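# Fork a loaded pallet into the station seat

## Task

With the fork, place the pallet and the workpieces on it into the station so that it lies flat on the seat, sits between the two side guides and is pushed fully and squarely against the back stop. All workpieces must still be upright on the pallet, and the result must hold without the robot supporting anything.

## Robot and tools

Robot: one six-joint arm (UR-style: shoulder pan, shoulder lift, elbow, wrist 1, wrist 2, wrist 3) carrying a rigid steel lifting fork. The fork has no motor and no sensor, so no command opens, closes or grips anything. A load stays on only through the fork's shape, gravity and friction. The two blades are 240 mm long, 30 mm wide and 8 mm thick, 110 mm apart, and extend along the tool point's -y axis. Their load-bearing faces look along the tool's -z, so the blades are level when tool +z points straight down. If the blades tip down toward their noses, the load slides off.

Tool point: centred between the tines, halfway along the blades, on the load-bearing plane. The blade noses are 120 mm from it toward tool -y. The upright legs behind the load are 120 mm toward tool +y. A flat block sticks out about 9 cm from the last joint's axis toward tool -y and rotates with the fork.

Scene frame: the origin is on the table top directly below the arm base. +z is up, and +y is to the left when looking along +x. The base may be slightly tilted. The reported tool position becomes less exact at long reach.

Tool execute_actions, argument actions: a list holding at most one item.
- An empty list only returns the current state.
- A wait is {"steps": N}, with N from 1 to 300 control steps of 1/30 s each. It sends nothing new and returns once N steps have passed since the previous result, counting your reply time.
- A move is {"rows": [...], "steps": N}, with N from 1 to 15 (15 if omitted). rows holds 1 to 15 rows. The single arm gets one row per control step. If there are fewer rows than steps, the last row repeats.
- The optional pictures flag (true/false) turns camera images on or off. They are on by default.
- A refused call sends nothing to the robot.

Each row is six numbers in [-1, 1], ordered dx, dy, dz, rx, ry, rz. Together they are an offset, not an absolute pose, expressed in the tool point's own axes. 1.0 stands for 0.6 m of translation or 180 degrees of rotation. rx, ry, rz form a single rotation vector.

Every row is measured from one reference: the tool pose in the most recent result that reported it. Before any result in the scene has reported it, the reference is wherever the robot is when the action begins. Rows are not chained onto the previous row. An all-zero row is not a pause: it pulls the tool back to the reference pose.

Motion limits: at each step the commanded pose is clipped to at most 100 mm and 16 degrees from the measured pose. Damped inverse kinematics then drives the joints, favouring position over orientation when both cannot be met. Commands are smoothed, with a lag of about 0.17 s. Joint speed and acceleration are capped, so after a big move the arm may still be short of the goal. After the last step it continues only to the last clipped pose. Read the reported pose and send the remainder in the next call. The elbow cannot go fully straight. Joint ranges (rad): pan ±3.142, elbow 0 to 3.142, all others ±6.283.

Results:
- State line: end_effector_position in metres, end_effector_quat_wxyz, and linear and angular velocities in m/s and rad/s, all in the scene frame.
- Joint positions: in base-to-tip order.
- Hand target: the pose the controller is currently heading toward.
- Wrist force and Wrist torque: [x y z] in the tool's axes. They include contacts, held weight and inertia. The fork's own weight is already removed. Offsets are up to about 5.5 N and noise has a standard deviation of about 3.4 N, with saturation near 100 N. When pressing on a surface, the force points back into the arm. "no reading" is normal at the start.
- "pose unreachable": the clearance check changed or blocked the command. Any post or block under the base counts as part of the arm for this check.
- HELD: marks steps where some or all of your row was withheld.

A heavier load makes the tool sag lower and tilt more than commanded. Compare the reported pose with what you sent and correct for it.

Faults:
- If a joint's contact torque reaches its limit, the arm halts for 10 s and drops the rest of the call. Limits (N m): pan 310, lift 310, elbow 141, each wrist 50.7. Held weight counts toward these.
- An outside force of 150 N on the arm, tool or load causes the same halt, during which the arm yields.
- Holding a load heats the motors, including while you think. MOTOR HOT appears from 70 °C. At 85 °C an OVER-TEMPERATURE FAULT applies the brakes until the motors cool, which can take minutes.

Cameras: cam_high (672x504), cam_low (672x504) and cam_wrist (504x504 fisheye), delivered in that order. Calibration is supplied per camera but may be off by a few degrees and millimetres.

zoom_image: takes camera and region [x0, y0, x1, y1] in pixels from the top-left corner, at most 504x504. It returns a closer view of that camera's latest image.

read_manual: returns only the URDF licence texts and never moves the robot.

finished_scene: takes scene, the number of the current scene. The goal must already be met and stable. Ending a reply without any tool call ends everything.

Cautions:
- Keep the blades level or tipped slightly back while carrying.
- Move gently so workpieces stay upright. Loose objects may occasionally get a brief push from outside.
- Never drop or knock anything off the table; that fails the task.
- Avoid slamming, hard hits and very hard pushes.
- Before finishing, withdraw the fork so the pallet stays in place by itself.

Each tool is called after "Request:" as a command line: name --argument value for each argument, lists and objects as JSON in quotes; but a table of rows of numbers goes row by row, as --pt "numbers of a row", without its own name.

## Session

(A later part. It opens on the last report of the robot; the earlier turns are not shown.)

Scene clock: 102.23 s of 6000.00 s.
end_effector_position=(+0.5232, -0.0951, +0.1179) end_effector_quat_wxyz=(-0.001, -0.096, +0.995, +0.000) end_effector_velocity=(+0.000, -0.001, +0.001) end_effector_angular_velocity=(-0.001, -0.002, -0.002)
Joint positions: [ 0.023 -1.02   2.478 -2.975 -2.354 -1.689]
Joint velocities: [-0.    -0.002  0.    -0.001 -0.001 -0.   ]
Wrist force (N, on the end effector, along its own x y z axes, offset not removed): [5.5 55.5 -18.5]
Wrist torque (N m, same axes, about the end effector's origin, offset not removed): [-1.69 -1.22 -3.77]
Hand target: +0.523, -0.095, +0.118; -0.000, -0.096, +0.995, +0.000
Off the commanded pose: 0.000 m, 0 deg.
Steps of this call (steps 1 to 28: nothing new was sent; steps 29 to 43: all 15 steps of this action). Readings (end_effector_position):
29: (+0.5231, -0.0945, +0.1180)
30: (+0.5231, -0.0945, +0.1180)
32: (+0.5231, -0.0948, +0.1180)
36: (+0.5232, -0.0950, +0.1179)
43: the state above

Contact. A touch more, then withdraw.

Request:
execute_actions --actions '[{"rows":[[0,-0.0007,0,0,0,0],[0,-0.0007,0,0,0,0],[0,-0.0007,0,0,0,0],[0,-0.0007,0,0,0,0],[0,-0.0007,0,0,0,0],[0,-0.0007,0,0,0,0],[0,0.005,0,0,0,0],[0,0.015,0,0,0,0],[0,0.03,0,0,0,0],[0,0.05,0,0,0,0],[0,0.075,0,0,0,0],[0,0.1,0,0,0,0],[0,0.125,0,0,0,0],[0,0.15,0,0,0,0],[0,0.175,0,0,0,0]]}]' --pictures false

Request:
execute_actions --actions '[{"rows":[[0,0.13,0,0,0,0],[0,0.15,0,0,0,0],[0,0.17,0,0,0,0],[0,0.19,0,0,0,0],[0,0.21,0,0,0,0],[0,0.23,0,0,0,0],[0,0.25,0,0,0,0],[0,0.27,0,0,0,0],[0,0.29,0,0,0,0],[0,0.31,0,0,0,0],[0,0.33,0,0,0,0],[0,0.35,0,0,0,0],[0,0.37,0,0,0,0],[0,0.385,0,0,0,0],[0,0.4,0,0,0,0]]}]' --pictures false

Request:
execute_actions --actions '[{"steps":15}]'

Request:
zoom_image --camera "cam_high" --region '[210, 160, 410, 330]'

Scene clock: 107.13 s of 6000.00 s.
end_effector_position=(+0.5151, -0.0581, +0.1176) end_effector_quat_wxyz=(+0.001, -0.098, +0.995, +0.001) end_effector_velocity=(-0.073, +0.306, -0.006) end_effector_angular_velocity=(+0.025, -0.015, +0.035)
Joint positions: [ 0.075 -0.966  2.468 -2.971 -2.349 -1.62 ]
Joint velocities: [ 0.425  0.436 -0.082  0.036  0.066  0.54 ]
Wrist force (N, on the end effector, along its own x y z axes, offset not removed): [-3.9 -3.1 -2.1]
Wrist torque (N m, same axes, about the end effector's origin, offset not removed): [-0.71 0.84 0.70]
Hand target: +0.499, -0.000, +0.116; +0.002, -0.100, +0.995, +0.002
Off the commanded pose: 0.067 m, 0 deg.
Steps of this call (steps 1 to 90: nothing new was sent; then 1.40 s passed at rest; steps 91 to 105: all 15 steps of this action). Readings (end_effector_position):
91: (+0.5232, -0.0953, +0.1180)
92: (+0.5233, -0.0953, +0.1180)
94: (+0.5233, -0.0954, +0.1180)
98: (+0.5233, -0.0953, +0.1180)
105: the state above

Scene clock: 107.63 s of 6000.00 s.
end_effector_position=(+0.4770, +0.1140, +0.1162) end_effector_quat_wxyz=(+0.005, -0.102, +0.995, +0.004) end_effector_velocity=(-0.067, +0.337, +0.002) end_effector_angular_velocity=(-0.000, -0.002, -0.005)
Joint positions: [ 0.317 -0.729  2.363 -2.893 -2.294 -1.313]
Joint velocities: [ 0.464  0.432 -0.321  0.278  0.141  0.592]
Wrist force (N, on the end effector, along its own x y z axes, offset not removed): [-4.4 1.7 5.3]
Wrist torque (N m, same axes, about the end effector's origin, offset not removed): [0.67 0.89 1.14]
Hand target: +0.465, +0.169, +0.117; +0.005, -0.100, +0.995, +0.003
Off the commanded pose: 0.064 m, 1 deg.
Steps of this call (steps 1 to 15: all 15 steps of this action). Readings (end_effector_position):
1: (+0.5126, -0.0474, +0.1174)
2: (+0.5098, -0.0361, +0.1171)
4: (+0.5041, -0.0134, +0.1167)
8: (+0.4937, +0.0326, +0.1162)
15: the state above

Scene clock: 108.13 s of 6000.00 s.
end_effector_position=(+0.4650, +0.1679, +0.1166) end_effector_quat_wxyz=(+0.005, -0.100, +0.995, +0.003) end_effector_velocity=(-0.002, +0.007, -0.000) end_effector_angular_velocity=(+0.001, +0.001, -0.002)
Joint positions: [ 0.391 -0.661  2.308 -2.844 -2.271 -1.217]
Joint velocities: [ 0.008  0.008 -0.008  0.007  0.004  0.013]
Wrist force (N, on the end effector, along its own x y z axes, offset not removed): [-3.3 -2.3 -3.6]
Wrist torque (N m, same axes, about the end effector's origin, offset not removed): [-1.16 0.41 0.84]
Hand target: +0.465, +0.169, +0.117; +0.005, -0.100, +0.995, +0.003
Off the commanded pose: 0.010 m, 1 deg.
Steps of this call (steps 1 to 15: nothing new was sent). Readings (end_effector_position):
1: (+0.4748, +0.1251, +0.1163)
2: (+0.4727, +0.1353, +0.1164)
4: (+0.4696, +0.1497, +0.1165)
8: (+0.4664, +0.1626, +0.1166)
15: the state above
camera_calibration (this result's frames):
cam_wrist: T_world_to_cam=[[-0.977805, -0.204741, -0.0444781, 0.499639], [-0.209143, 0.941136, 0.265561, -0.208559], [-0.0125112, 0.268969, -0.963068, 0.190169], [0, 0, 0, 1]] pos_world=[0.44731, 0.247429, 0.260753]

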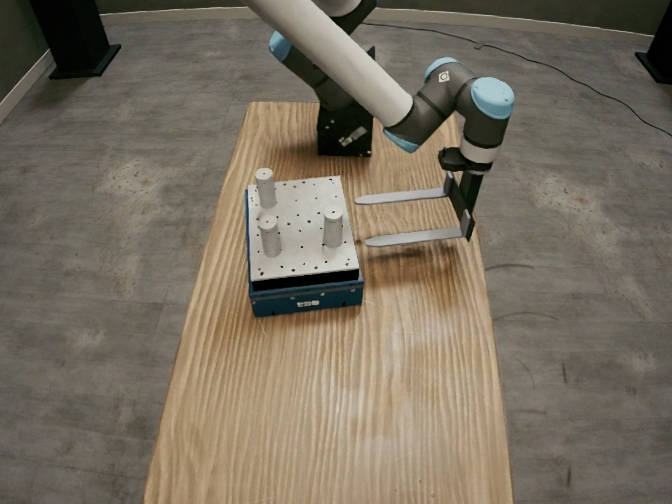

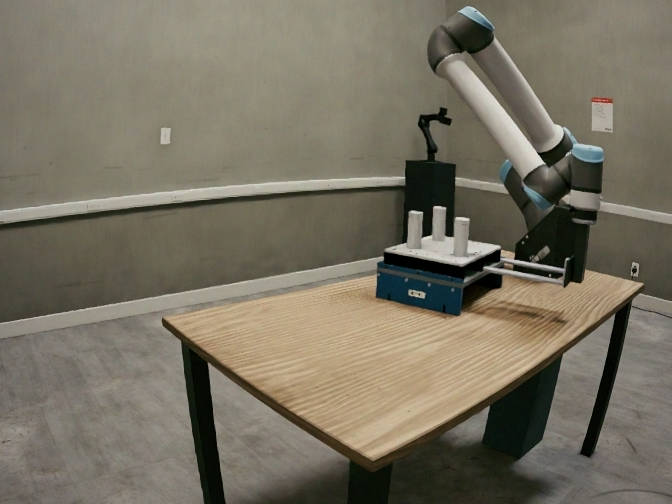

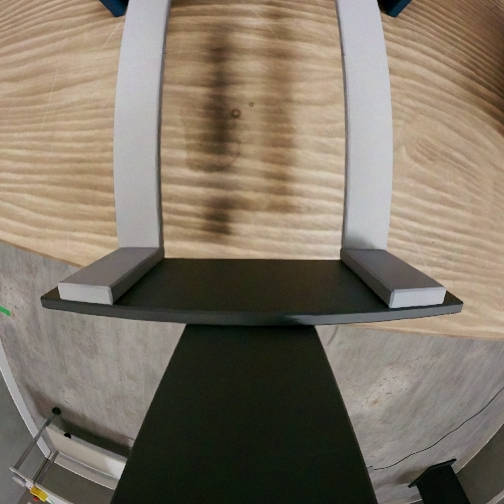

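Region (210, 160, 410, 330) of cam_high's 672x504 image, scaled by 2.520, with more detail than that image has; it fills the top 428 rows of this view, and the rest is white.

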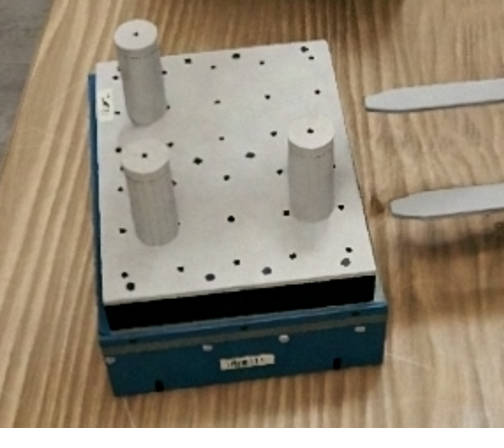

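Request:
finished_scene --scene 2

The scene is finished: the task was done.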